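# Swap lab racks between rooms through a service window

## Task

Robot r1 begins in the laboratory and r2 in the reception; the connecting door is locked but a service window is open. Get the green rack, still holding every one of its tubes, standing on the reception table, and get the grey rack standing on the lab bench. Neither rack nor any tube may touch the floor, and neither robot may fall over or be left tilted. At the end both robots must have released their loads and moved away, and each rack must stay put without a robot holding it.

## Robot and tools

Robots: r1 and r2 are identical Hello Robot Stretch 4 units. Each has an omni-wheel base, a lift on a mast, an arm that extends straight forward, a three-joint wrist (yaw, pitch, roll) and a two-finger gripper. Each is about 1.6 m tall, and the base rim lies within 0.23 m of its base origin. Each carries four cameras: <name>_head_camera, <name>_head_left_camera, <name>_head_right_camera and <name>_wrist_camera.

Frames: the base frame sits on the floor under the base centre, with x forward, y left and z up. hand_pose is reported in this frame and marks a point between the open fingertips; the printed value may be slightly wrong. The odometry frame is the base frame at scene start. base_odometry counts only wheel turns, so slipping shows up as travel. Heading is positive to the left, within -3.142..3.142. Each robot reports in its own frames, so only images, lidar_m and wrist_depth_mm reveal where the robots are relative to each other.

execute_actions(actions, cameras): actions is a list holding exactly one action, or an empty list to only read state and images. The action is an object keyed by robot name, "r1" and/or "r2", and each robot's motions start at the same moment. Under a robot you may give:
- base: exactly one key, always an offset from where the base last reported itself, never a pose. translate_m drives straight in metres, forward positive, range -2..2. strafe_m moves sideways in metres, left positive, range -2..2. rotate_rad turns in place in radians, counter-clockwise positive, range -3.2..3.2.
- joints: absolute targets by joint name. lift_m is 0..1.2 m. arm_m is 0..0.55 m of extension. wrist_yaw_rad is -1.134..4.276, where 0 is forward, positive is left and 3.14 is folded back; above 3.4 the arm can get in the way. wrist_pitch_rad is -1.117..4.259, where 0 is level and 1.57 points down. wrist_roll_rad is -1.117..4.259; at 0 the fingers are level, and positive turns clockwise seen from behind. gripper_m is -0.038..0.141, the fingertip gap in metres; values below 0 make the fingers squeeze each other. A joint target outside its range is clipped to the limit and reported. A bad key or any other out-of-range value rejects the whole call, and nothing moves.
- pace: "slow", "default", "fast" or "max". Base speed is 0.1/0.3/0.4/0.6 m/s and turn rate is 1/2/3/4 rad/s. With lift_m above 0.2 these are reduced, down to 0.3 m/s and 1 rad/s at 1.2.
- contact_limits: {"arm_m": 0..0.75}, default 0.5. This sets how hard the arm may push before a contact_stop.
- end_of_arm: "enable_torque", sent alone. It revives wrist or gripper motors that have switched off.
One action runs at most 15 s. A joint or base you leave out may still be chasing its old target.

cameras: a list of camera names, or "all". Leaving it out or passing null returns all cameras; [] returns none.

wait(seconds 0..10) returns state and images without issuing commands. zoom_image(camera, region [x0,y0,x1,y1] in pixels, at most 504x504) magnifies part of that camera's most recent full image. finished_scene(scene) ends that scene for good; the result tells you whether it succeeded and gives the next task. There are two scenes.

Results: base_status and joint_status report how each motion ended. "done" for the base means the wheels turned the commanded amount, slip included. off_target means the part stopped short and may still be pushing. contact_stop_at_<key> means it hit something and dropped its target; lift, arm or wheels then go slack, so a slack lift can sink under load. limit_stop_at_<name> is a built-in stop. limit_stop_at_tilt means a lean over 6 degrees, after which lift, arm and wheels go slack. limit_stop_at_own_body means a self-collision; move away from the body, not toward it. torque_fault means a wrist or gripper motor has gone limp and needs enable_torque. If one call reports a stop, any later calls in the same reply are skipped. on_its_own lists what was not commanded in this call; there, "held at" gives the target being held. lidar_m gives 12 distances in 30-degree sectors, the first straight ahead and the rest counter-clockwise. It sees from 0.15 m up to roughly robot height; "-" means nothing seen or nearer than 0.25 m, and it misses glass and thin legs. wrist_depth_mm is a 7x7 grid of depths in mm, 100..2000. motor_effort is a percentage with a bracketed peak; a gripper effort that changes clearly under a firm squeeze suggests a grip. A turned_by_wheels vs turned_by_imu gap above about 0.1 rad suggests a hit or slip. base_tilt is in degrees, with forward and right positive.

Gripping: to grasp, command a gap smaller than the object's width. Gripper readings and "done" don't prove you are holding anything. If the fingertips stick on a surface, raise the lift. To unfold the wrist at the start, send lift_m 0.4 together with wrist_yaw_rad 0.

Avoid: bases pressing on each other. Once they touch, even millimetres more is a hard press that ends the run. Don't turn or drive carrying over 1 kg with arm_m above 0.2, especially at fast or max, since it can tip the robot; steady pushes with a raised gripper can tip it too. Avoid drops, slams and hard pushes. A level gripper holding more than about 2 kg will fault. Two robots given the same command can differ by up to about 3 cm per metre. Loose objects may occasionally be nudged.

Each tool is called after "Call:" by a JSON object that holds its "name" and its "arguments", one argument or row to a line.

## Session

Call:
{"name": "execute_actions", "arguments": {
  "actions": []
}}

Scene clock: 0.00 s.
r1.base_odometry: x=+0.000 y=+0.000 heading=+0.000 (m, m, rad; r1's odometry frame)
r1.turned_by_wheels: +0.000 (rad since the last result)
r1.turned_by_imu: +0.000 (rad since the last result)
r1.base_tilt: forward=+0.4 right=-0.3 (deg)
r1.lidar_m: 1.14 1.05 0.99 1.22 1.25 1.25 1.50 2.81 1.39 0.92 1.19 1.58
r1.base_status: not commanded
r1.joint_positions: lift_m=+0.153 arm_m=-0.002 wrist_yaw_rad=+3.243 wrist_pitch_rad=-0.005 wrist_roll_rad=+0.016 gripper_m=+0.057
r1.joint_status: not commanded
r1.motor_effort: lift_m=+21 arm_m=-1 wrist_yaw_rad=+1 wrist_pitch_rad=-3 wrist_roll_rad=-1 gripper_m=-1 wheel_0=+0 wheel_1=+0 wheel_2=+1 (%)
r1.hand_pose: x=-0.1270 y=+0.0577 z=+0.3327 quat_wxyz=(-0.051, +0.002, +0.008, +0.999) (m; r1's base frame)
r1.wrist_depth_mm: - - 133 - 1661 1308 1160 / - - 130 - 1708 1336 1160 / - - 132 212 1708 1366 1160 / - 122 138 - 1756 1397 1182 / 187 1708 - - 1708 1397 1160 / 192 1098 205 1098 215 1078 1042 / 193 759 809 134 809 741 778
r2.base_odometry: x=+0.000 y=+0.000 heading=+0.000 (m, m, rad; r2's odometry frame)
r2.turned_by_wheels: +0.000 (rad since the last result)
r2.turned_by_imu: +0.000 (rad since the last result)
r2.base_tilt: forward=+0.5 right=+0.1 (deg)
r2.lidar_m: 1.04 1.12 1.04 0.99 1.09 1.23 3.67 1.09 1.33 3.26 1.53 1.09
r2.base_status: not commanded
r2.joint_positions: lift_m=+0.219 arm_m=+0.001 wrist_yaw_rad=+3.196 wrist_pitch_rad=-0.003 wrist_roll_rad=+0.006 gripper_m=+0.057
r2.joint_status: not commanded
r2.motor_effort: lift_m=+21 arm_m=-1 wrist_yaw_rad=-2 wrist_pitch_rad=-8 wrist_roll_rad=-1 gripper_m=-3 wheel_0=+0 wheel_1=+1 wheel_2=+0 (%)
r2.hand_pose: x=-0.1213 y=+0.0717 z=+0.3977 quat_wxyz=(-0.027, +0.001, +0.003, +1.000) (m; r2's base frame)
r2.wrist_depth_mm: - - 137 - - - - / - - 134 - - - 1863 / - - 131 243 - - 1537 / - 113 135 - - - 1661 / 182 1098 - - - - 1708 / 194 1464 204 1661 207 1618 1499 / 193 946 960 153 1025 917 1042
pictures: r1_head_camera, r1_head_left_camera, r1_head_right_camera, r1_wrist_camera, r2_head_camera, r2_head_left_camera, r2_head_right_camera, r2_wrist_camera
camera_calibration (this result's frames):
r1_wrist_camera: T_world_to_cam=[[-0.153429, 0.987869, -0.0239586, -0.0531943], [0.0516275, -0.0161988, -0.998535, 0.38715], [-0.98681, -0.154441, -0.0485158, 0.130372], [0, 0, 0, 1]] pos_world=[0.100503, 0.0789552, 0.391634]
r2_wrist_camera: T_world_to_cam=[[-0.0918465, 0.99576, 0.00516703, -0.0747492], [-0.032985, 0.00214375, -0.999454, 0.455458], [-0.995227, -0.0919667, 0.0326482, 0.0940894], [0, 0, 0, 1]] pos_world=[0.101798, 0.0821089, 0.452524]
Images, in order (width x height): r1_head_camera 420x560, r1_head_left_camera 420x672, r1_head_right_camera 420x672, r1_wrist_camera 616x392, r2_head_camera 420x560, r2_head_left_camera 420x672, r2_head_right_camera 420x672, r2_wrist_camera 616x392.

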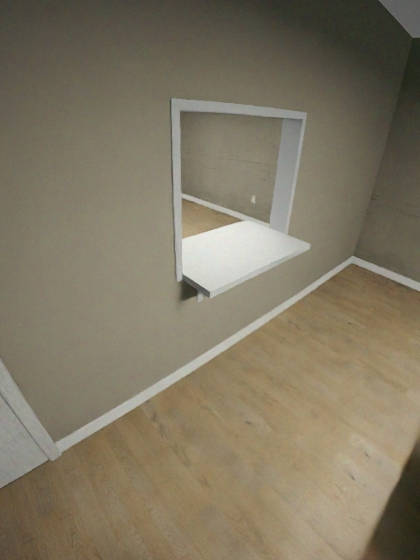

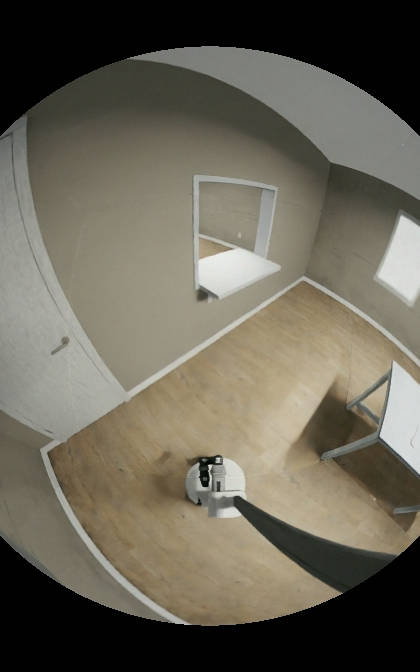

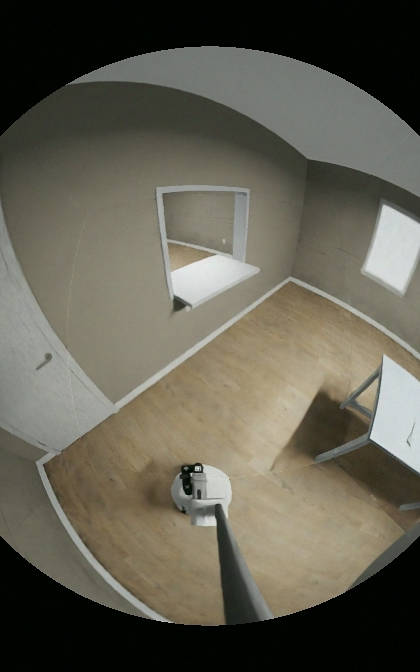

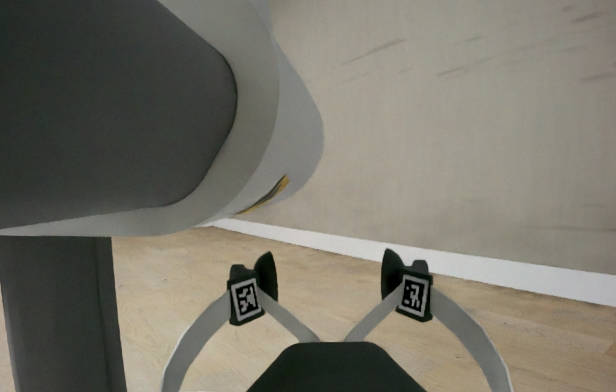

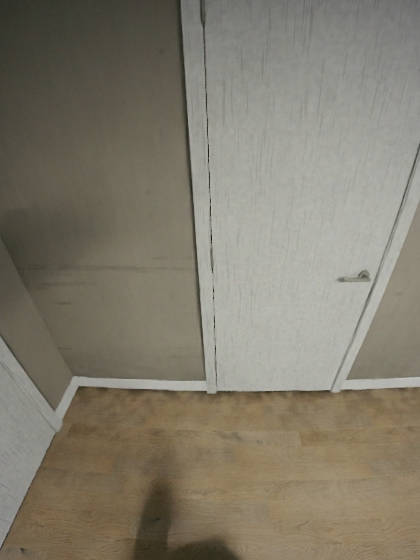

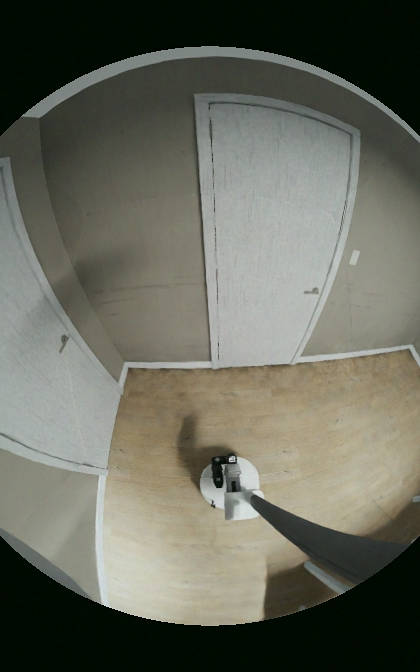

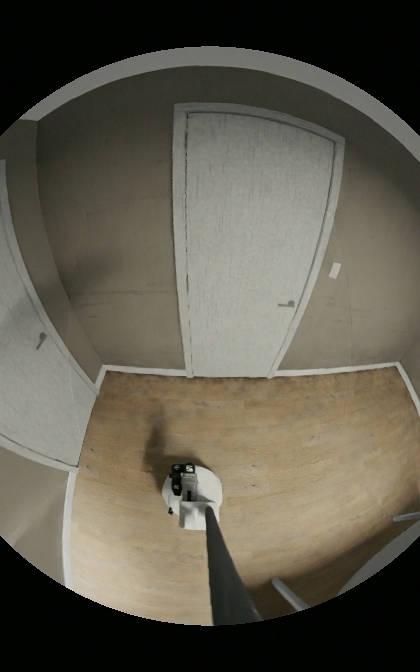

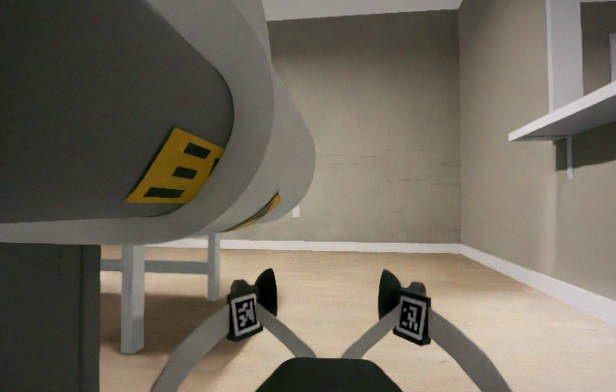

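Call:
{"name": "execute_actions", "arguments": {
  "actions": [
    {"r1":{"base":{"rotate_rad":-0.80},"pace":"fast"},"r2":{"base":{"rotate_rad":3.09},"joints":{"lift_m":0.19},"pace":"max"}}
  ],
  "cameras": ["r1_head_right_camera","r2_head_left_camera","r1_head_camera","r2_head_camera"]
}}

Scene clock: 2.37 s.
r1.base_odometry: x=+0.000 y=+0.000 heading=-0.800 (m, m, rad; r1's odometry frame)
r1.turned_by_wheels: -0.800 (rad since the last result)
r1.turned_by_imu: -0.819 (rad since the last result)
r1.base_tilt: forward=+0.4 right=-0.2 (deg)
r1.lidar_m: 3.45 1.17 1.08 1.01 1.03 1.29 1.24 1.32 1.85 3.25 0.99 0.92
r1.base_status: done
r1.joint_positions: lift_m=+0.153 arm_m=-0.002 wrist_yaw_rad=+3.243 wrist_pitch_rad=-0.005 wrist_roll_rad=+0.016 gripper_m=+0.057
r1.joint_status: not commanded
r1.motor_effort: lift_m=+21(21) arm_m=-1(1) wrist_yaw_rad=+0(0) wrist_pitch_rad=-3(5) wrist_roll_rad=-1(1) gripper_m=-3(3) wheel_0=+2(11) wheel_1=+1(12) wheel_2=-1(12) (%)
r1.hand_pose: x=-0.1270 y=+0.0577 z=+0.3327 quat_wxyz=(-0.051, +0.002, +0.008, +0.999) (m; r1's base frame)
r1.wrist_depth_mm: - - 133 1397 1336 1281 1255 / - - 130 1397 1336 1308 1255 / - - 132 212 1366 1308 1281 / - 122 137 1397 1366 1336 1308 / 187 1537 1464 1430 1397 1281 1308 / 192 1098 205 1098 215 1078 1060 / 193 759 809 133 809 750 778
r2.base_odometry: x=+0.000 y=+0.000 heading=+3.090 (m, m, rad; r2's odometry frame)
r2.turned_by_wheels: +3.090 (rad since the last result)
r2.turned_by_imu: +3.071 (rad since the last result)
r2.base_tilt: forward=+0.5 right=+0.1 (deg)
r2.lidar_m: 3.51 1.08 1.21 3.22 1.63 1.13 1.05 1.12 1.06 1.00 1.05 1.27
r2.base_status: done
r2.joint_positions: lift_m=+0.190 arm_m=+0.001 wrist_yaw_rad=+3.196 wrist_pitch_rad=-0.003 wrist_roll_rad=+0.006 gripper_m=+0.057
r2.joint_status: all done
r2.motor_effort: lift_m=+17(18) arm_m=-1(1) wrist_yaw_rad=-1(0) wrist_pitch_rad=-7(7) wrist_roll_rad=-1(0) gripper_m=-2(2) wheel_0=-1(10) wheel_1=+0(13) wheel_2=+0(14) (%)
r2.hand_pose: x=-0.1212 y=+0.0717 z=+0.3693 quat_wxyz=(-0.027, +0.001, +0.003, +1.000) (m; r2's base frame)
r2.wrist_depth_mm: - - 137 1205 1182 1160 1160 / - - 134 1182 1205 1160 1160 / - - 131 243 1182 1160 1160 / - 113 135 1182 1182 1138 1138 / 182 1229 1205 1160 1160 1138 1138 / 194 1229 204 1182 206 1138 1138 / 193 891 904 153 976 854 960
pictures: r1_head_camera, r1_head_right_camera, r2_head_camera, r2_head_left_camera
Images, in order (width x height): r1_head_camera 420x560, r1_head_right_camera 420x672, r2_head_camera 420x560, r2_head_left_camera 420x672.

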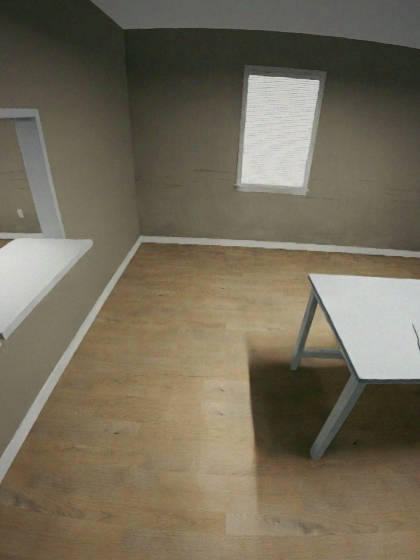

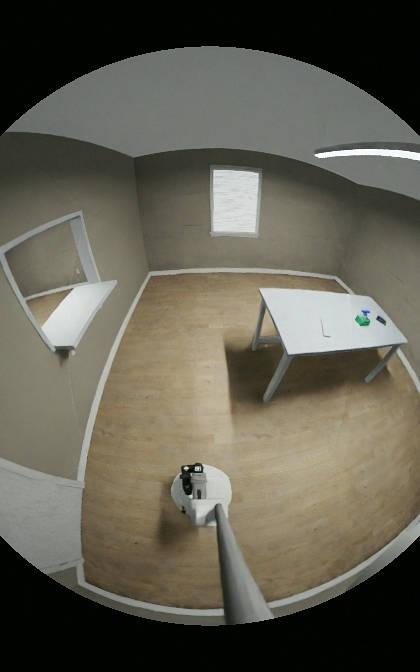

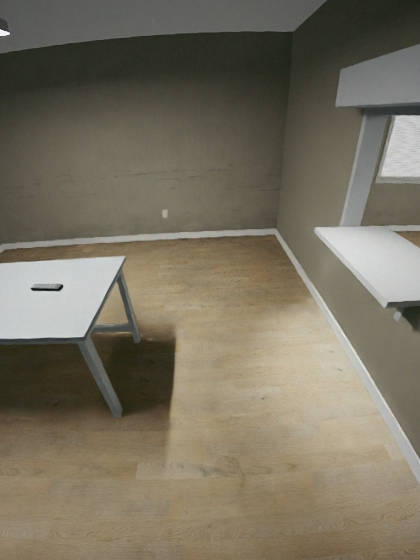

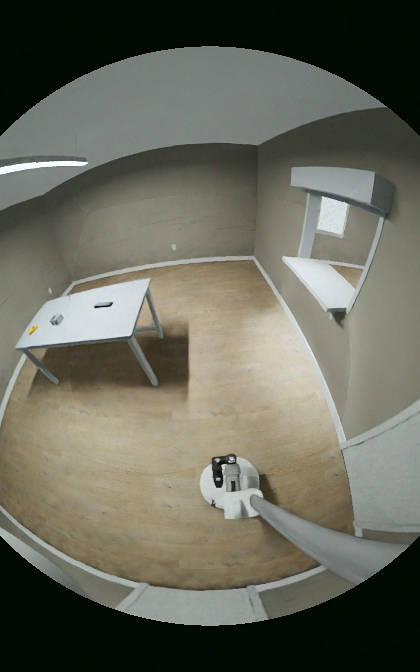

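Call:
{"name": "execute_actions", "arguments": {
  "actions": [
    {"r1":{"base":{"strafe_m":-1.42},"joints":{"lift_m":0.72,"arm_m":0.15,"wrist_yaw_rad":-0.007,"gripper_m":0.141,"wrist_pitch_rad":0.2,"wrist_roll_rad":0},"pace":"max"},"r2":{"base":{"strafe_m":1.72},"joints":{"lift_m":0.72,"arm_m":0.3,"wrist_yaw_rad":-0.04,"gripper_m":0.141,"wrist_pitch_rad":0.2,"wrist_roll_rad":0},"pace":"max"}}
  ],
  "cameras": ["r1_wrist_camera","r2_wrist_camera","r1_head_camera","r2_head_camera"]
}}

Scene clock: 6.90 s.
r1.base_odometry: x=-1.019 y=-0.989 heading=-0.800 (m, m, rad; r1's odometry frame)
r1.turned_by_wheels: +0.000 (rad since the last result)
r1.turned_by_imu: +0.002 (rad since the last result)
r1.base_tilt: forward=+0.4 right=-0.2 (deg)
r1.lidar_m: 0.67 0.71 0.98 2.43 1.80 1.33 1.28 1.35 1.87 1.78 1.88 0.71
r1.base_status: done
r1.joint_positions: lift_m=+0.720 arm_m=+0.149 wrist_yaw_rad=-0.007 wrist_pitch_rad=+0.202 wrist_roll_rad=+0.000 gripper_m=+0.141
r1.joint_status: all done
r1.motor_effort: lift_m=+22(25) arm_m=+4(5) wrist_yaw_rad=+1(6) wrist_pitch_rad=-5(3) wrist_roll_rad=-1(2) gripper_m=+0(3) wheel_0=-1(17) wheel_1=+2(19) wheel_2=+0(0) (%)
r1.hand_pose: x=+0.6022 y=-0.0894 z=+0.8402 quat_wxyz=(+0.995, +0.001, +0.101, -0.003) (m; r1's base frame)
r1.wrist_depth_mm: - - - - - - - / - - - - - - - / - - - - - - - / 768 750 654 609 699 609 661 / 469 466 466 459 452 436 430 / 355 349 343 338 338 329 332 / 1205 1205 788 144 389 1118 1281
r2.base_odometry: x=-0.089 y=-1.718 heading=+3.090 (m, m, rad; r2's odometry frame)
r2.turned_by_wheels: +0.000 (rad since the last result)
r2.turned_by_imu: -0.003 (rad since the last result)
r2.base_tilt: forward=+0.6 right=-0.1 (deg)
r2.lidar_m: 0.79 0.82 1.61 1.50 1.56 1.24 1.16 1.19 1.60 2.73 1.21 0.86
r2.base_status: done
r2.joint_positions: lift_m=+0.720 arm_m=+0.299 wrist_yaw_rad=-0.040 wrist_pitch_rad=+0.202 wrist_roll_rad=+0.000 gripper_m=+0.141
r2.joint_status: all done
r2.motor_effort: lift_m=+23(28) arm_m=+5(6) wrist_yaw_rad=-4(12) wrist_pitch_rad=-7(7) wrist_roll_rad=-2(2) gripper_m=-1(2) wheel_0=+2(15) wheel_1=-2(16) wheel_2=+0(0) (%)
r2.hand_pose: x=+0.7489 y=-0.0986 z=+0.8400 quat_wxyz=(+0.995, +0.002, +0.101, -0.020) (m; r2's base frame)
r2.wrist_depth_mm: - - - - - - - / - - - - - - - / - - - - - - - / - 931 931 946 609 931 946 / 469 477 512 512 517 517 512 / 355 334 213 357 357 198 353 / 300 301 304 144 307 309 359
pictures: r1_head_camera, r1_wrist_camera, r2_head_camera, r2_wrist_camera
camera_calibration (this result's frames):
r1_wrist_camera: T_world_to_cam=[[0.0424261, -0.998912, -0.0193373, -0.083281], [-0.254239, 0.00792348, -0.967109, 1.01378], [0.96621, 0.045947, -0.253626, -0.133996], [0, 0, 0, 1]] pos_world=[0.390743, -0.0850664, 0.944837]
r2_wrist_camera: T_world_to_cam=[[-0.000557119, -0.999996, 0.00288883, -0.0907805], [-0.171525, -0.00275046, -0.985176, 1.01796], [0.98518, -0.00104437, -0.171522, -0.372689], [0, 0, 0, 1]] pos_world=[0.541721, -0.0883694, 0.939212]
Images, in order (width x height): r1_head_camera 420x560, r1_wrist_camera 616x392, r2_head_camera 420x560, r2_wrist_camera 616x392.

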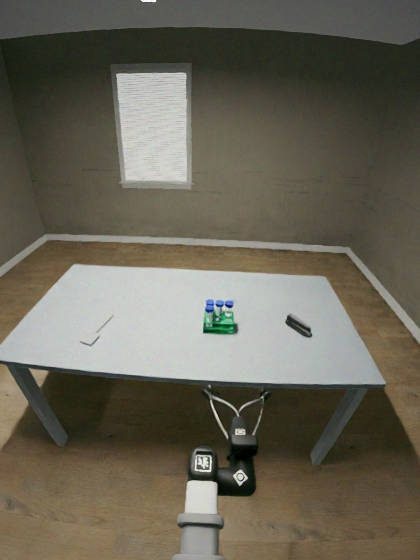

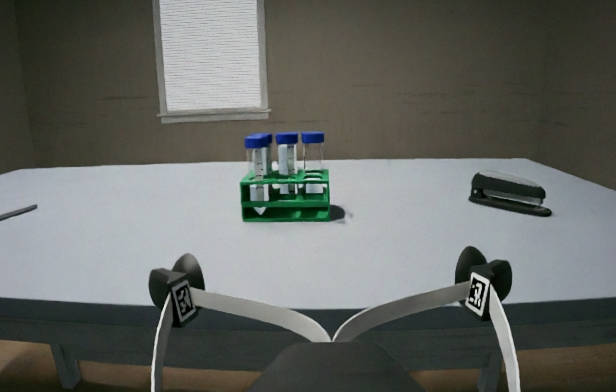

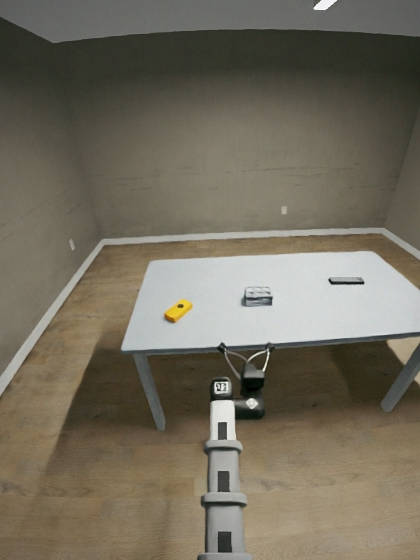

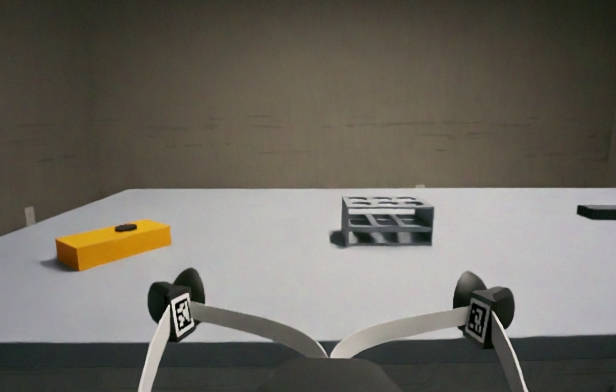

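Call:
{"name": "execute_actions", "arguments": {
  "actions": [
    {"r1":{"base":{"strafe_m":0.055},"joints":{"lift_m":0.673,"arm_m":0.39},"pace":"fast"},"r2":{"base":{"strafe_m":-0.096},"joints":{"lift_m":0.673,"arm_m":0.53},"pace":"fast"}}
  ],
  "cameras": ["r1_wrist_camera","r2_wrist_camera","r1_head_camera","r2_head_camera"]
}}

Scene clock: 8.60 s.
r1.base_odometry: x=-0.979 y=-0.951 heading=-0.800 (m, m, rad; r1's odometry frame)
r1.turned_by_wheels: +0.000 (rad since the last result)
r1.turned_by_imu: +0.000 (rad since the last result)
r1.base_tilt: forward=+0.5 right=-0.3 (deg)
r1.lidar_m: 0.67 0.71 0.97 2.37 1.81 1.32 1.26 1.35 1.90 1.84 0.99 0.70
r1.base_status: done
r1.joint_positions: lift_m=+0.673 arm_m=+0.389 wrist_yaw_rad=-0.007 wrist_pitch_rad=+0.202 wrist_roll_rad=+0.000 gripper_m=+0.141
r1.joint_status: all done
r1.motor_effort: lift_m=+18(21) arm_m=+5(4) wrist_yaw_rad=-1(2) wrist_pitch_rad=-5(5) wrist_roll_rad=-2(2) gripper_m=+0(3) wheel_0=+0(13) wheel_1=+2(13) wheel_2=+1(1) (%)
r1.hand_pose: x=+0.8422 y=-0.0893 z=+0.7935 quat_wxyz=(+0.995, +0.001, +0.101, -0.003) (m; r1's base frame)
r1.wrist_depth_mm: - - - - - - - / - - - - - - - / - - - 351 - - - / 559 539 525 353 415 496 484 / 345 343 340 319 314 322 317 / 247 236 225 247 220 211 238 / 200 193 200 144 195 187 -
r2.base_odometry: x=-0.084 y=-1.622 heading=+3.089 (m, m, rad; r2's odometry frame)
r2.turned_by_wheels: +0.000 (rad since the last result)
r2.turned_by_imu: +0.000 (rad since the last result)
r2.base_tilt: forward=+0.6 right=+0.1 (deg)
r2.lidar_m: 0.79 0.81 1.70 1.60 1.67 1.24 1.14 1.19 1.54 2.67 1.21 0.83
r2.base_status: done
r2.joint_positions: lift_m=+0.673 arm_m=+0.529 wrist_yaw_rad=-0.040 wrist_pitch_rad=+0.202 wrist_roll_rad=+0.000 gripper_m=+0.141
r2.joint_status: all done
r2.motor_effort: lift_m=+15(22) arm_m=+5(6) wrist_yaw_rad=-3(1) wrist_pitch_rad=-7(8) wrist_roll_rad=+1(1) gripper_m=-1(0) wheel_0=-2(12) wheel_1=-2(12) wheel_2=+0(1) (%)
r2.hand_pose: x=+0.9789 y=-0.0986 z=+0.7937 quat_wxyz=(+0.995, +0.002, +0.101, -0.020) (m; r2's base frame)
r2.wrist_depth_mm: - - - - - - - / - - - - - - - / - - - - - - - / 676 676 683 512 683 676 691 / 370 375 375 332 332 375 375 / 257 243 213 260 259 198 258 / 196 189 197 144 198 189 196
pictures: r1_head_camera, r1_wrist_camera, r2_head_camera, r2_wrist_camera
camera_calibration (this result's frames):
r1_wrist_camera: T_world_to_cam=[[0.0425916, -0.998905, -0.019335, -0.0944597], [-0.254199, 0.00788112, -0.96712, 1.02959], [0.966214, 0.0461061, -0.253585, -0.377735], [0, 0, 0, 1]] pos_world=[0.630716, -0.0850547, 0.898118]
r2_wrist_camera: T_world_to_cam=[[-0.000513189, -0.999996, 0.00288867, -0.0905491], [-0.171527, -0.00275783, -0.985176, 1.01173], [0.985179, -0.00100107, -0.171525, -0.607149], [0, 0, 0, 1]] pos_world=[0.771643, -0.0883663, 0.892851]
Images, in order (width x height): r1_head_camera 420x560, r1_wrist_camera 616x392, r2_head_camera 420x560, r2_wrist_camera 616x392.

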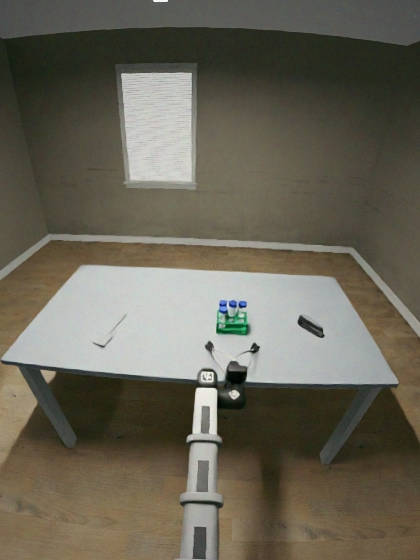

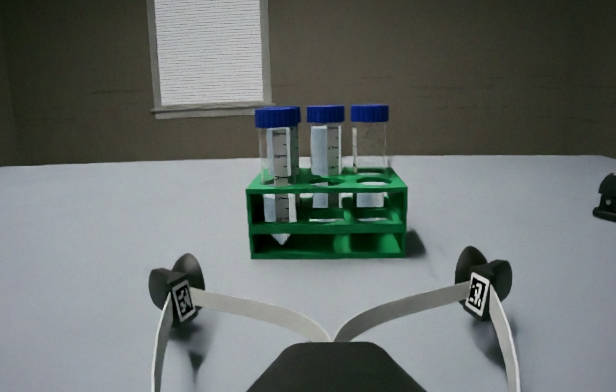

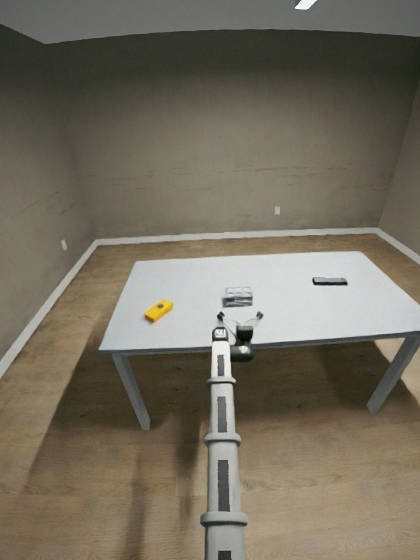

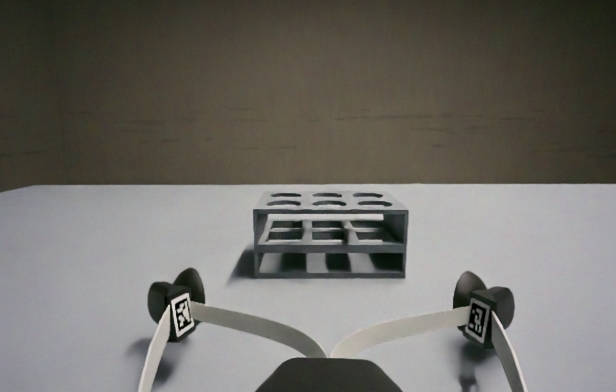

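Call:
{"name": "execute_actions", "arguments": {
  "actions": [
    {"r1":{"joints":{"arm_m":0.514}},"r2":{"base":{"translate_m":0.106},"joints":{"arm_m":0.547,"wrist_yaw_rad":-0.053}}}
  ],
  "cameras": ["r1_wrist_camera","r2_wrist_camera"]
}}

Scene clock: 10.37 s.
r1.base_odometry: x=-0.979 y=-0.951 heading=-0.800 (m, m, rad; r1's odometry frame)
r1.turned_by_wheels: +0.000 (rad since the last result)
r1.turned_by_imu: +0.000 (rad since the last result)
r1.base_tilt: forward=+0.4 right=-0.4 (deg)
r1.lidar_m: 0.67 0.70 0.99 2.39 1.80 1.34 1.27 1.35 1.87 1.85 0.97 0.72
r1.base_status: not commanded
r1.joint_positions: lift_m=+0.673 arm_m=+0.513 wrist_yaw_rad=-0.007 wrist_pitch_rad=+0.202 wrist_roll_rad=+0.000 gripper_m=+0.141
r1.joint_status: all done
r1.motor_effort: lift_m=+18(18) arm_m=+5(6) wrist_yaw_rad=+1(1) wrist_pitch_rad=-4(5) wrist_roll_rad=-1(1) gripper_m=-1(4) wheel_0=+0(0) wheel_1=+2(2) wheel_2=+1(0) (%)
r1.hand_pose: x=+0.9660 y=-0.0895 z=+0.7935 quat_wxyz=(+0.995, +0.001, +0.101, -0.004) (m; r1's base frame)
r1.wrist_depth_mm: - - - - - - - / - - - - - - - / - - - 225 - - - / 559 544 484 236 504 500 492 / 343 343 213 222 219 279 317 / 246 234 204 202 200 200 237 / 199 192 198 146 194 187 -
r2.base_odometry: x=-0.190 y=-1.616 heading=+3.090 (m, m, rad; r2's odometry frame)
r2.turned_by_wheels: +0.000 (rad since the last result)
r2.turned_by_imu: +0.001 (rad since the last result)
r2.base_tilt: forward=+0.6 right=+0.0 (deg)
r2.lidar_m: 0.68 0.69 1.71 1.61 1.68 1.35 1.27 1.30 1.72 2.65 1.06 0.73
r2.base_status: done
r2.joint_positions: lift_m=+0.673 arm_m=+0.546 wrist_yaw_rad=-0.053 wrist_pitch_rad=+0.202 wrist_roll_rad=+0.000 gripper_m=+0.141
r2.joint_status: all done
r2.motor_effort: lift_m=+16(15) arm_m=+5(6) wrist_yaw_rad=-2(2) wrist_pitch_rad=-8(7) wrist_roll_rad=-1(0) gripper_m=+0(0) wheel_0=+1(6) wheel_1=+2(5) wheel_2=-1(9) (%)
r2.hand_pose: x=+0.9946 y=-0.1022 z=+0.7937 quat_wxyz=(+0.995, +0.003, +0.101, -0.026) (m; r2's base frame)
r2.wrist_depth_mm: - - - - - - - / - - - - - - - / - - - - - - - / 683 676 683 683 691 683 683 / 377 375 243 240 220 375 375 / 257 243 198 226 211 191 257 / 196 189 195 144 193 188 197
pictures: r1_wrist_camera, r2_wrist_camera
camera_calibration (this result's frames):
r1_wrist_camera: T_world_to_cam=[[0.0422046, -0.998922, -0.0193361, -0.0994723], [-0.254217, 0.00797965, -0.967114, 1.0611], [0.966226, 0.0457322, -0.253606, -0.497466], [0, 0, 0, 1]] pos_world=[0.754611, -0.085082, 0.898117]
r2_wrist_camera: T_world_to_cam=[[-0.0135482, -0.999904, 0.00288882, -0.0811946], [-0.171549, -0.000521873, -0.985176, 1.01467], [0.985082, -0.0138429, -0.171525, -0.623859], [0, 0, 0, 1]] pos_world=[0.787517, -0.0892933, 0.892851]
Images, in order (width x height): r1_wrist_camera 616x392, r2_wrist_camera 616x392.

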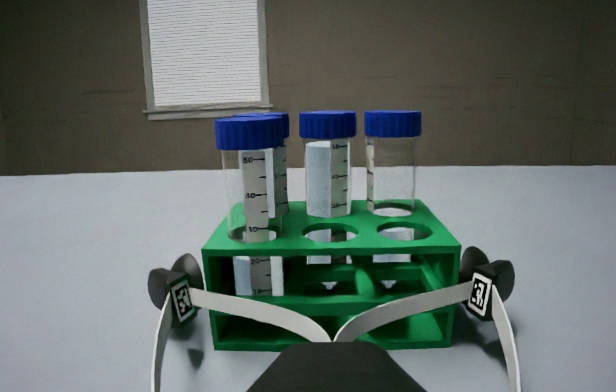

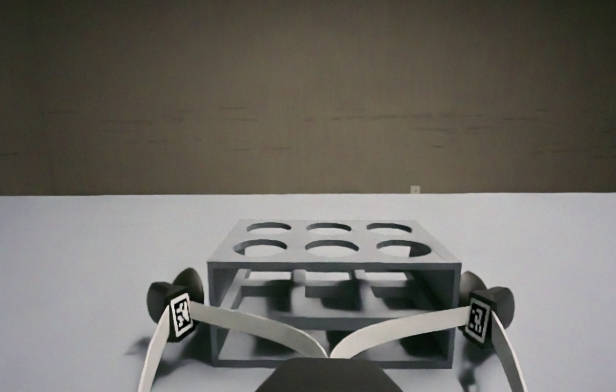

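Weight sits on the far row, so a firmer squeeze.

Call:
{"name": "execute_actions", "arguments": {
  "actions": [
    {"r1":{"joints":{"gripper_m":0.04}},"r2":{"joints":{"gripper_m":0.055}}}
  ],
  "cameras": []
}}

Call:
{"name": "execute_actions", "arguments": {
  "actions": [
    {"r1":{"joints":{"lift_m":0.72,"arm_m":0.45}},"r2":{"joints":{"lift_m":0.72,"arm_m":0.48}}}
  ],
  "cameras": ["r1_wrist_camera","r2_wrist_camera"]
}}

Scene clock: 12.57 s.
r1.base_odometry: x=-0.979 y=-0.951 heading=-0.800 (m, m, rad; r1's odometry frame)
r1.turned_by_wheels: +0.000 (rad since the last result)
r1.turned_by_imu: +0.001 (rad since the last result)
r1.base_tilt: forward=+0.4 right=-0.3 (deg)
r1.lidar_m: 0.67 0.71 1.00 2.39 1.81 1.32 1.27 1.34 1.90 1.85 0.98 0.71
r1.base_status: not commanded
r1.joint_positions: lift_m=+0.673 arm_m=+0.513 wrist_yaw_rad=-0.007 wrist_pitch_rad=+0.206 wrist_roll_rad=+0.000 gripper_m=+0.041
r1.joint_status: all done
r1.motor_effort: lift_m=+19(19) arm_m=+5(5) wrist_yaw_rad=+0(1) wrist_pitch_rad=-14(15) wrist_roll_rad=-2(1) gripper_m=-22(25) wheel_0=+0(0) wheel_1=+2(2) wheel_2=+0(0) (%)
r1.hand_pose: x=+0.9659 y=-0.0894 z=+0.7924 quat_wxyz=(+0.995, +0.001, +0.103, -0.003) (m; r1's base frame)
r1.wrist_depth_mm: - - - - - - - / - - - - - - - / - - 165 206 - - - / 539 525 424 213 492 484 469 / 334 334 178 198 210 290 307 / 242 178 180 180 200 170 239 / 195 189 182 186 156 181 -
r2.base_odometry: x=-0.190 y=-1.616 heading=+3.090 (m, m, rad; r2's odometry frame)
r2.turned_by_wheels: +0.000 (rad since the last result)
r2.turned_by_imu: +0.001 (rad since the last result)
r2.base_tilt: forward=+0.7 right=-0.2 (deg)
r2.lidar_m: 0.67 0.70 1.68 1.61 1.64 1.33 1.26 1.29 1.71 2.64 1.07 0.73
r2.base_status: not commanded
r2.joint_positions: lift_m=+0.673 arm_m=+0.546 wrist_yaw_rad=-0.053 wrist_pitch_rad=+0.203 wrist_roll_rad=+0.000 gripper_m=+0.056
r2.joint_status: all done
r2.motor_effort: lift_m=+15(16) arm_m=+6(5) wrist_yaw_rad=-5(3) wrist_pitch_rad=-10(12) wrist_roll_rad=-1(2) gripper_m=-24(26) wheel_0=+1(1) wheel_1=+2(2) wheel_2=+0(0) (%)
r2.hand_pose: x=+0.9945 y=-0.1022 z=+0.7934 quat_wxyz=(+0.994, +0.003, +0.101, -0.026) (m; r2's base frame)
r2.wrist_depth_mm: - - - - - - - / - - - - - - - / - - - - - - - / 668 668 676 668 668 668 668 / 370 370 236 201 202 373 370 / 255 241 182 207 204 173 255 / 193 178 179 171 169 178 178
pictures: none
No camera images: the call's "cameras" was empty. Leave "cameras" out to get every camera's image.

Scene clock: 13.67 s.
r1.base_odometry: x=-0.979 y=-0.951 heading=-0.800 (m, m, rad; r1's odometry frame)
r1.turned_by_wheels: +0.000 (rad since the last result)
r1.turned_by_imu: +0.000 (rad since the last result)
r1.base_tilt: forward=+0.4 right=-0.2 (deg)
r1.lidar_m: 0.66 0.71 1.00 2.39 1.80 1.32 1.28 1.32 1.88 1.85 0.97 0.71
r1.base_status: not commanded
r1.joint_positions: lift_m=+0.720 arm_m=+0.451 wrist_yaw_rad=-0.007 wrist_pitch_rad=+0.206 wrist_roll_rad=+0.000 gripper_m=+0.041
r1.joint_status: all done
r1.motor_effort: lift_m=+24(27) arm_m=-4(5) wrist_yaw_rad=+0(1) wrist_pitch_rad=-16(15) wrist_roll_rad=-2(1) gripper_m=-24(21) wheel_0=+0(0) wheel_1=+2(2) wheel_2=+0(0) (%)
r1.hand_pose: x=+0.9034 y=-0.0894 z=+0.8389 quat_wxyz=(+0.995, +0.001, +0.103, -0.004) (m; r1's base frame)
r1.wrist_depth_mm: - - - - - - - / - - - - - - - / - - 165 206 - - - / 732 723 574 213 661 654 640 / 455 452 177 198 211 397 418 / 329 179 180 180 200 171 325 / 266 256 196 187 156 246 -
r2.base_odometry: x=-0.190 y=-1.616 heading=+3.090 (m, m, rad; r2's odometry frame)
r2.turned_by_wheels: +0.000 (rad since the last result)
r2.turned_by_imu: +0.000 (rad since the last result)
r2.base_tilt: forward=+0.7 right=+0.2 (deg)
r2.lidar_m: 0.69 0.71 1.70 1.61 1.65 1.35 1.26 1.30 1.73 2.65 1.08 0.73
r2.base_status: not commanded
r2.joint_positions: lift_m=+0.720 arm_m=+0.481 wrist_yaw_rad=-0.053 wrist_pitch_rad=+0.204 wrist_roll_rad=+0.000 gripper_m=+0.056
r2.joint_status: all done
r2.motor_effort: lift_m=+26(27) arm_m=-5(4) wrist_yaw_rad=-3(3) wrist_pitch_rad=-13(13) wrist_roll_rad=-2(1) gripper_m=-26(23) wheel_0=+1(1) wheel_1=+2(2) wheel_2=-1(1) (%)
r2.hand_pose: x=+0.9293 y=-0.1023 z=+0.8394 quat_wxyz=(+0.994, +0.003, +0.102, -0.026) (m; r2's base frame)
r2.wrist_depth_mm: - - - - - - - / - - - - - - - / - - - - - - - / - - - - - - - / 504 504 236 201 202 508 508 / 349 329 182 206 205 172 351 / 265 244 182 171 169 182 243
pictures: r1_wrist_camera, r2_wrist_camera
camera_calibration (this result's frames):
r1_wrist_camera: T_world_to_cam=[[0.0422438, -0.998917, -0.0195062, -0.0958119], [-0.257887, 0.00796031, -0.966142, 1.09161], [0.965251, 0.0458439, -0.257271, -0.421501], [0, 0, 0, 1]] pos_world=[0.692414, -0.0850745, 0.944344]
r2_wrist_camera: T_world_to_cam=[[-0.0137906, -0.999901, 0.00283026, -0.0819999], [-0.173019, -0.000401567, -0.984918, 1.0497], [0.984822, -0.0140723, -0.172997, -0.550276], [0, 0, 0, 1]] pos_world=[0.722412, -0.0893139, 0.938909]
Images, in order (width x height): r1_wrist_camera 616x392, r2_wrist_camera 616x392.

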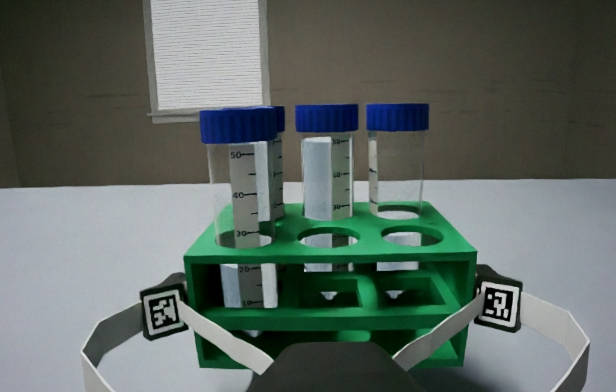

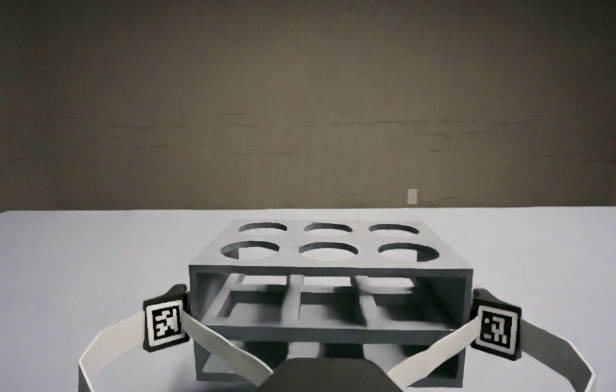

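Call:
{"name": "execute_actions", "arguments": {
  "actions": [
    {"r1":{"base":{"rotate_rad":1.51},"joints":{"arm_m":0.05,"lift_m":0.77}},"r2":{"base":{"rotate_rad":-1.525},"joints":{"arm_m":0.05,"lift_m":0.77,"wrist_yaw_rad":-0.04}}}
  ],
  "cameras": ["r1_wrist_camera"]
}}

Call:
{"name": "execute_actions", "arguments": {
  "actions": [
    {"r1":{"base":{"translate_m":1.6},"pace":"fast"},"r2":{"base":{"translate_m":1.87},"pace":"fast"}}
  ]
}}

Scene clock: 16.27 s.
r1.base_odometry: x=-0.979 y=-0.951 heading=+0.709 (m, m, rad; r1's odometry frame)
r1.turned_by_wheels: +1.509 (rad since the last result)
r1.turned_by_imu: +1.547 (rad since the last result)
r1.base_tilt: forward=+0.4 right=-0.2 (deg)
r1.lidar_m: 0.44 1.90 1.34 1.27 1.31 1.76 1.84 1.90 0.71 0.67 0.67 0.52
r1.base_status: done
r1.joint_positions: lift_m=+0.770 arm_m=+0.051 wrist_yaw_rad=-0.007 wrist_pitch_rad=+0.206 wrist_roll_rad=+0.000 gripper_m=+0.041
r1.joint_status: all done
r1.motor_effort: lift_m=+24(22) arm_m=-4(6) wrist_yaw_rad=+1(10) wrist_pitch_rad=-15(15) wrist_roll_rad=-1(1) gripper_m=-23(23) wheel_0=-2(11) wheel_1=-5(11) wheel_2=-3(11) (%)
r1.hand_pose: x=+0.5034 y=-0.0894 z=+0.8889 quat_wxyz=(+0.995, +0.000, +0.103, -0.004) (m; r1's base frame)
r1.wrist_depth_mm: - - - - - - - / - - - - - - - / - - 164 206 - - - / - - - 213 - - - / - - 177 198 211 - - / 1808 179 180 181 200 170 1808 / 1499 1464 196 187 156 1397 1397
r2.base_odometry: x=-0.190 y=-1.616 heading=+1.565 (m, m, rad; r2's odometry frame)
r2.turned_by_wheels: -1.524 (rad since the last result)
r2.turned_by_imu: -1.514 (rad since the last result)
r2.base_tilt: forward=+0.6 right=+0.2 (deg)
r2.lidar_m: 0.50 1.00 0.71 0.68 0.73 1.68 1.61 1.69 1.32 1.25 1.32 1.77
r2.base_status: done
r2.joint_positions: lift_m=+0.770 arm_m=+0.051 wrist_yaw_rad=-0.040 wrist_pitch_rad=+0.204 wrist_roll_rad=+0.000 gripper_m=+0.056
r2.joint_status: all done
r2.motor_effort: lift_m=+25(27) arm_m=-5(6) wrist_yaw_rad=-3(9) wrist_pitch_rad=-13(12) wrist_roll_rad=-2(1) gripper_m=-25(25) wheel_0=+3(8) wheel_1=+3(9) wheel_2=+1(9) (%)
r2.hand_pose: x=+0.5006 y=-0.0987 z=+0.8894 quat_wxyz=(+0.995, +0.002, +0.102, -0.020) (m; r2's base frame)
r2.wrist_depth_mm: - - - - - - 1708 / - - - - - - 1756 / - - - - - - 1756 / - - - - - - 1756 / - - 236 202 202 - 1756 / - 1921 182 208 205 171 1661 / 1499 1397 181 171 168 182 1430
pictures: r1_wrist_camera
camera_calibration (this result's frames):
r1_wrist_camera: T_world_to_cam=[[0.0422733, -0.998919, -0.0193573, -0.0780868], [-0.258003, 0.00780311, -0.966112, 1.03677], [0.965219, 0.045835, -0.257395, -0.0224129], [0, 0, 0, 1]] pos_world=[0.292425, -0.0850651, 0.994357]
Images, in order (width x height): r1_wrist_camera 616x392.

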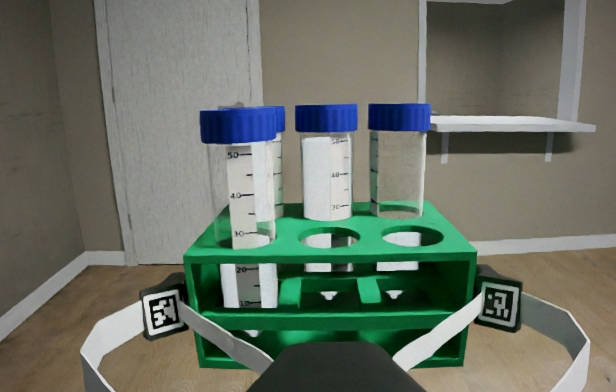

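Scene clock: 22.33 s.
r1.base_odometry: x=+0.234 y=+0.092 heading=+0.710 (m, m, rad; r1's odometry frame)
r1.turned_by_wheels: +0.000 (rad since the last result)
r1.turned_by_imu: -0.001 (rad since the last result)
r1.base_tilt: forward=+0.3 right=-0.2 (deg)
r1.lidar_m: 0.44 0.81 1.09 1.32 1.39 1.85 3.52 1.03 1.10 3.39 0.90 0.51
r1.base_status: done
r1.joint_positions: lift_m=+0.770 arm_m=+0.051 wrist_yaw_rad=-0.007 wrist_pitch_rad=+0.206 wrist_roll_rad=+0.000 gripper_m=+0.041
r1.joint_status: not commanded
r1.motor_effort: lift_m=+24(24) arm_m=-4(4) wrist_yaw_rad=+0(1) wrist_pitch_rad=-16(16) wrist_roll_rad=-1(1) gripper_m=-22(22) wheel_0=+3(9) wheel_1=+4(9) wheel_2=-2(14) (%)
r1.hand_pose: x=+0.5034 y=-0.0894 z=+0.8889 quat_wxyz=(+0.995, +0.000, +0.103, -0.004) (m; r1's base frame)
r1.wrist_depth_mm: 477 504 508 512 512 517 512 / 492 521 525 525 530 530 530 / 517 544 164 206 549 554 549 / 539 559 559 213 559 569 569 / 569 585 178 198 211 591 609 / 591 179 179 180 201 171 621 / 615 621 196 186 156 647 -
r2.base_odometry: x=-0.180 y=+0.254 heading=+1.566 (m, m, rad; r2's odometry frame)
r2.turned_by_wheels: +0.000 (rad since the last result)
r2.turned_by_imu: +0.006 (rad since the last result)
r2.base_tilt: forward=+0.8 right=+0.0 (deg)
r2.lidar_m: 0.48 0.79 0.92 3.19 1.14 1.07 3.53 1.83 1.32 1.26 1.09 0.75
r2.base_status: done
r2.joint_positions: lift_m=+0.770 arm_m=+0.051 wrist_yaw_rad=-0.040 wrist_pitch_rad=+0.204 wrist_roll_rad=+0.000 gripper_m=+0.056
r2.joint_status: not commanded
r2.motor_effort: lift_m=+25(25) arm_m=-5(5) wrist_yaw_rad=-3(2) wrist_pitch_rad=-11(11) wrist_roll_rad=-1(1) gripper_m=-25(24) wheel_0=+1(8) wheel_1=+1(8) wheel_2=+1(12) (%)
r2.hand_pose: x=+0.5006 y=-0.0986 z=+0.8894 quat_wxyz=(+0.995, +0.002, +0.102, -0.020) (m; r2's base frame)
r2.wrist_depth_mm: 488 484 480 473 449 445 445 / 500 492 488 488 459 459 459 / 512 508 504 504 473 477 473 / 525 525 517 512 488 488 480 / 544 544 236 202 202 500 500 / 564 554 182 207 204 172 517 / 580 569 182 171 168 182 530
pictures: r1_head_camera, r1_head_left_camera, r1_head_right_camera, r1_wrist_camera, r2_head_camera, r2_head_left_camera, r2_head_right_camera, r2_wrist_camera
camera_calibration (this result's frames):
r1_wrist_camera: T_world_to_cam=[[0.0422971, -0.998918, -0.0193564, -0.0780913], [-0.257988, 0.00779686, -0.966117, 1.03678], [0.965222, 0.0458576, -0.257378, -0.0223943], [0, 0, 0, 1]] pos_world=[0.292394, -0.0850634, 0.994371]
r2_wrist_camera: T_world_to_cam=[[-0.00056441, -0.999996, 0.00282987, -0.0910053], [-0.173118, -0.00268943, -0.984897, 1.02458], [0.984901, -0.00104579, -0.173116, -0.11801], [0, 0, 0, 1]] pos_world=[0.293551, -0.0883728, 0.988936]
Images, in order (width x height): r1_head_camera 420x560, r1_head_left_camera 420x672, r1_head_right_camera 420x672, r1_wrist_camera 616x392, r2_head_camera 420x560, r2_head_left_camera 420x672, r2_head_right_camera 420x672, r2_wrist_camera 616x392.

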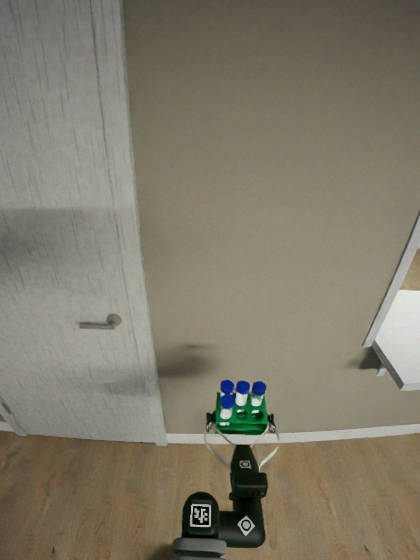

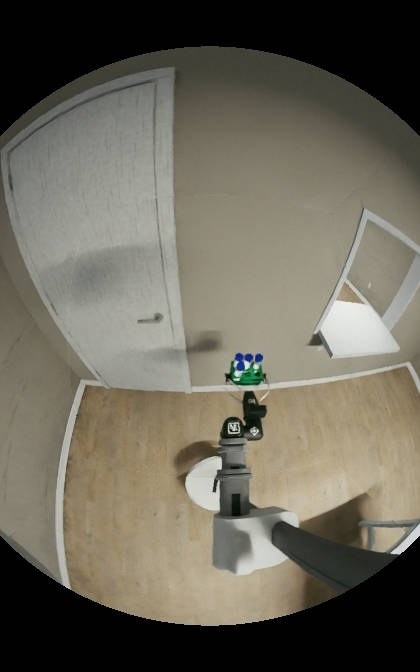

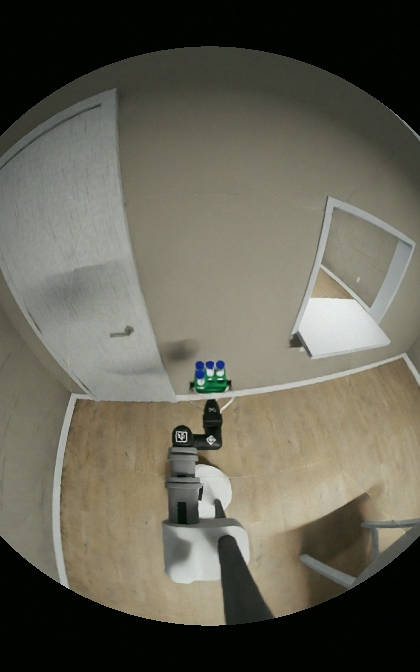

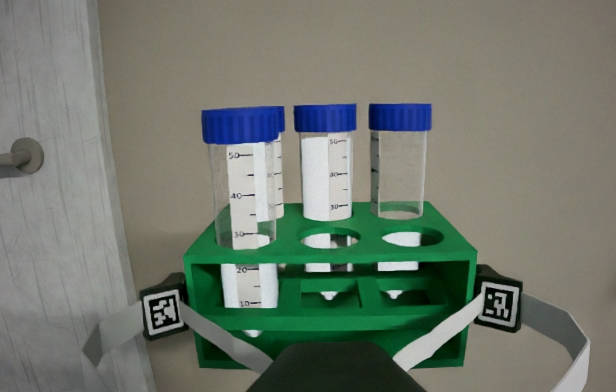

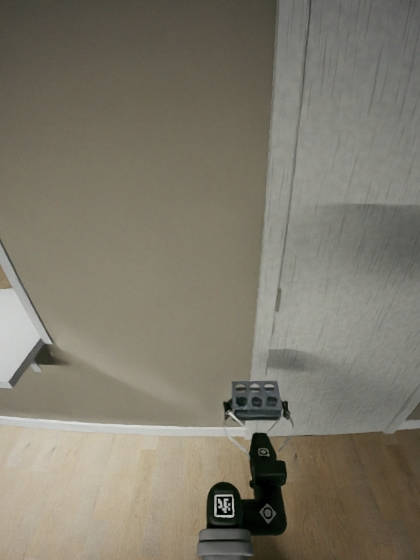

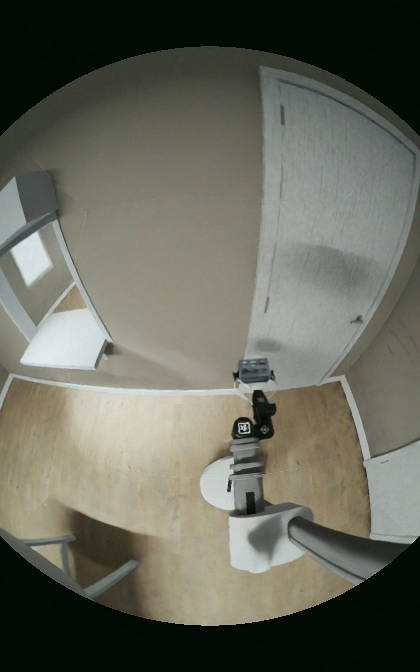

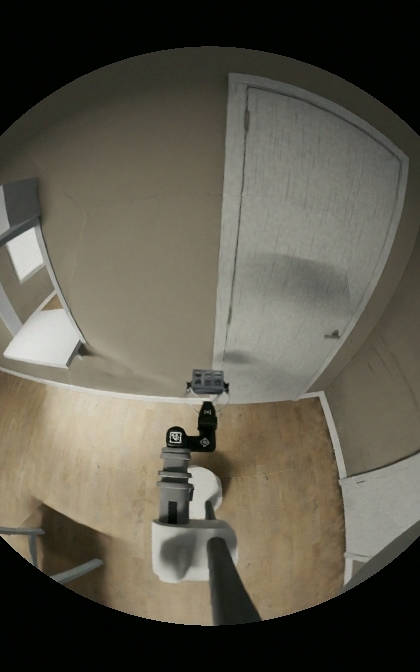

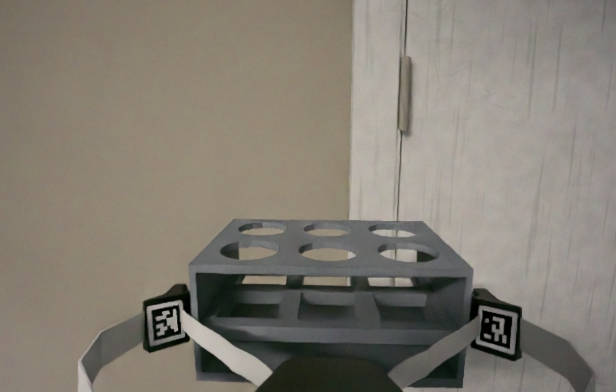

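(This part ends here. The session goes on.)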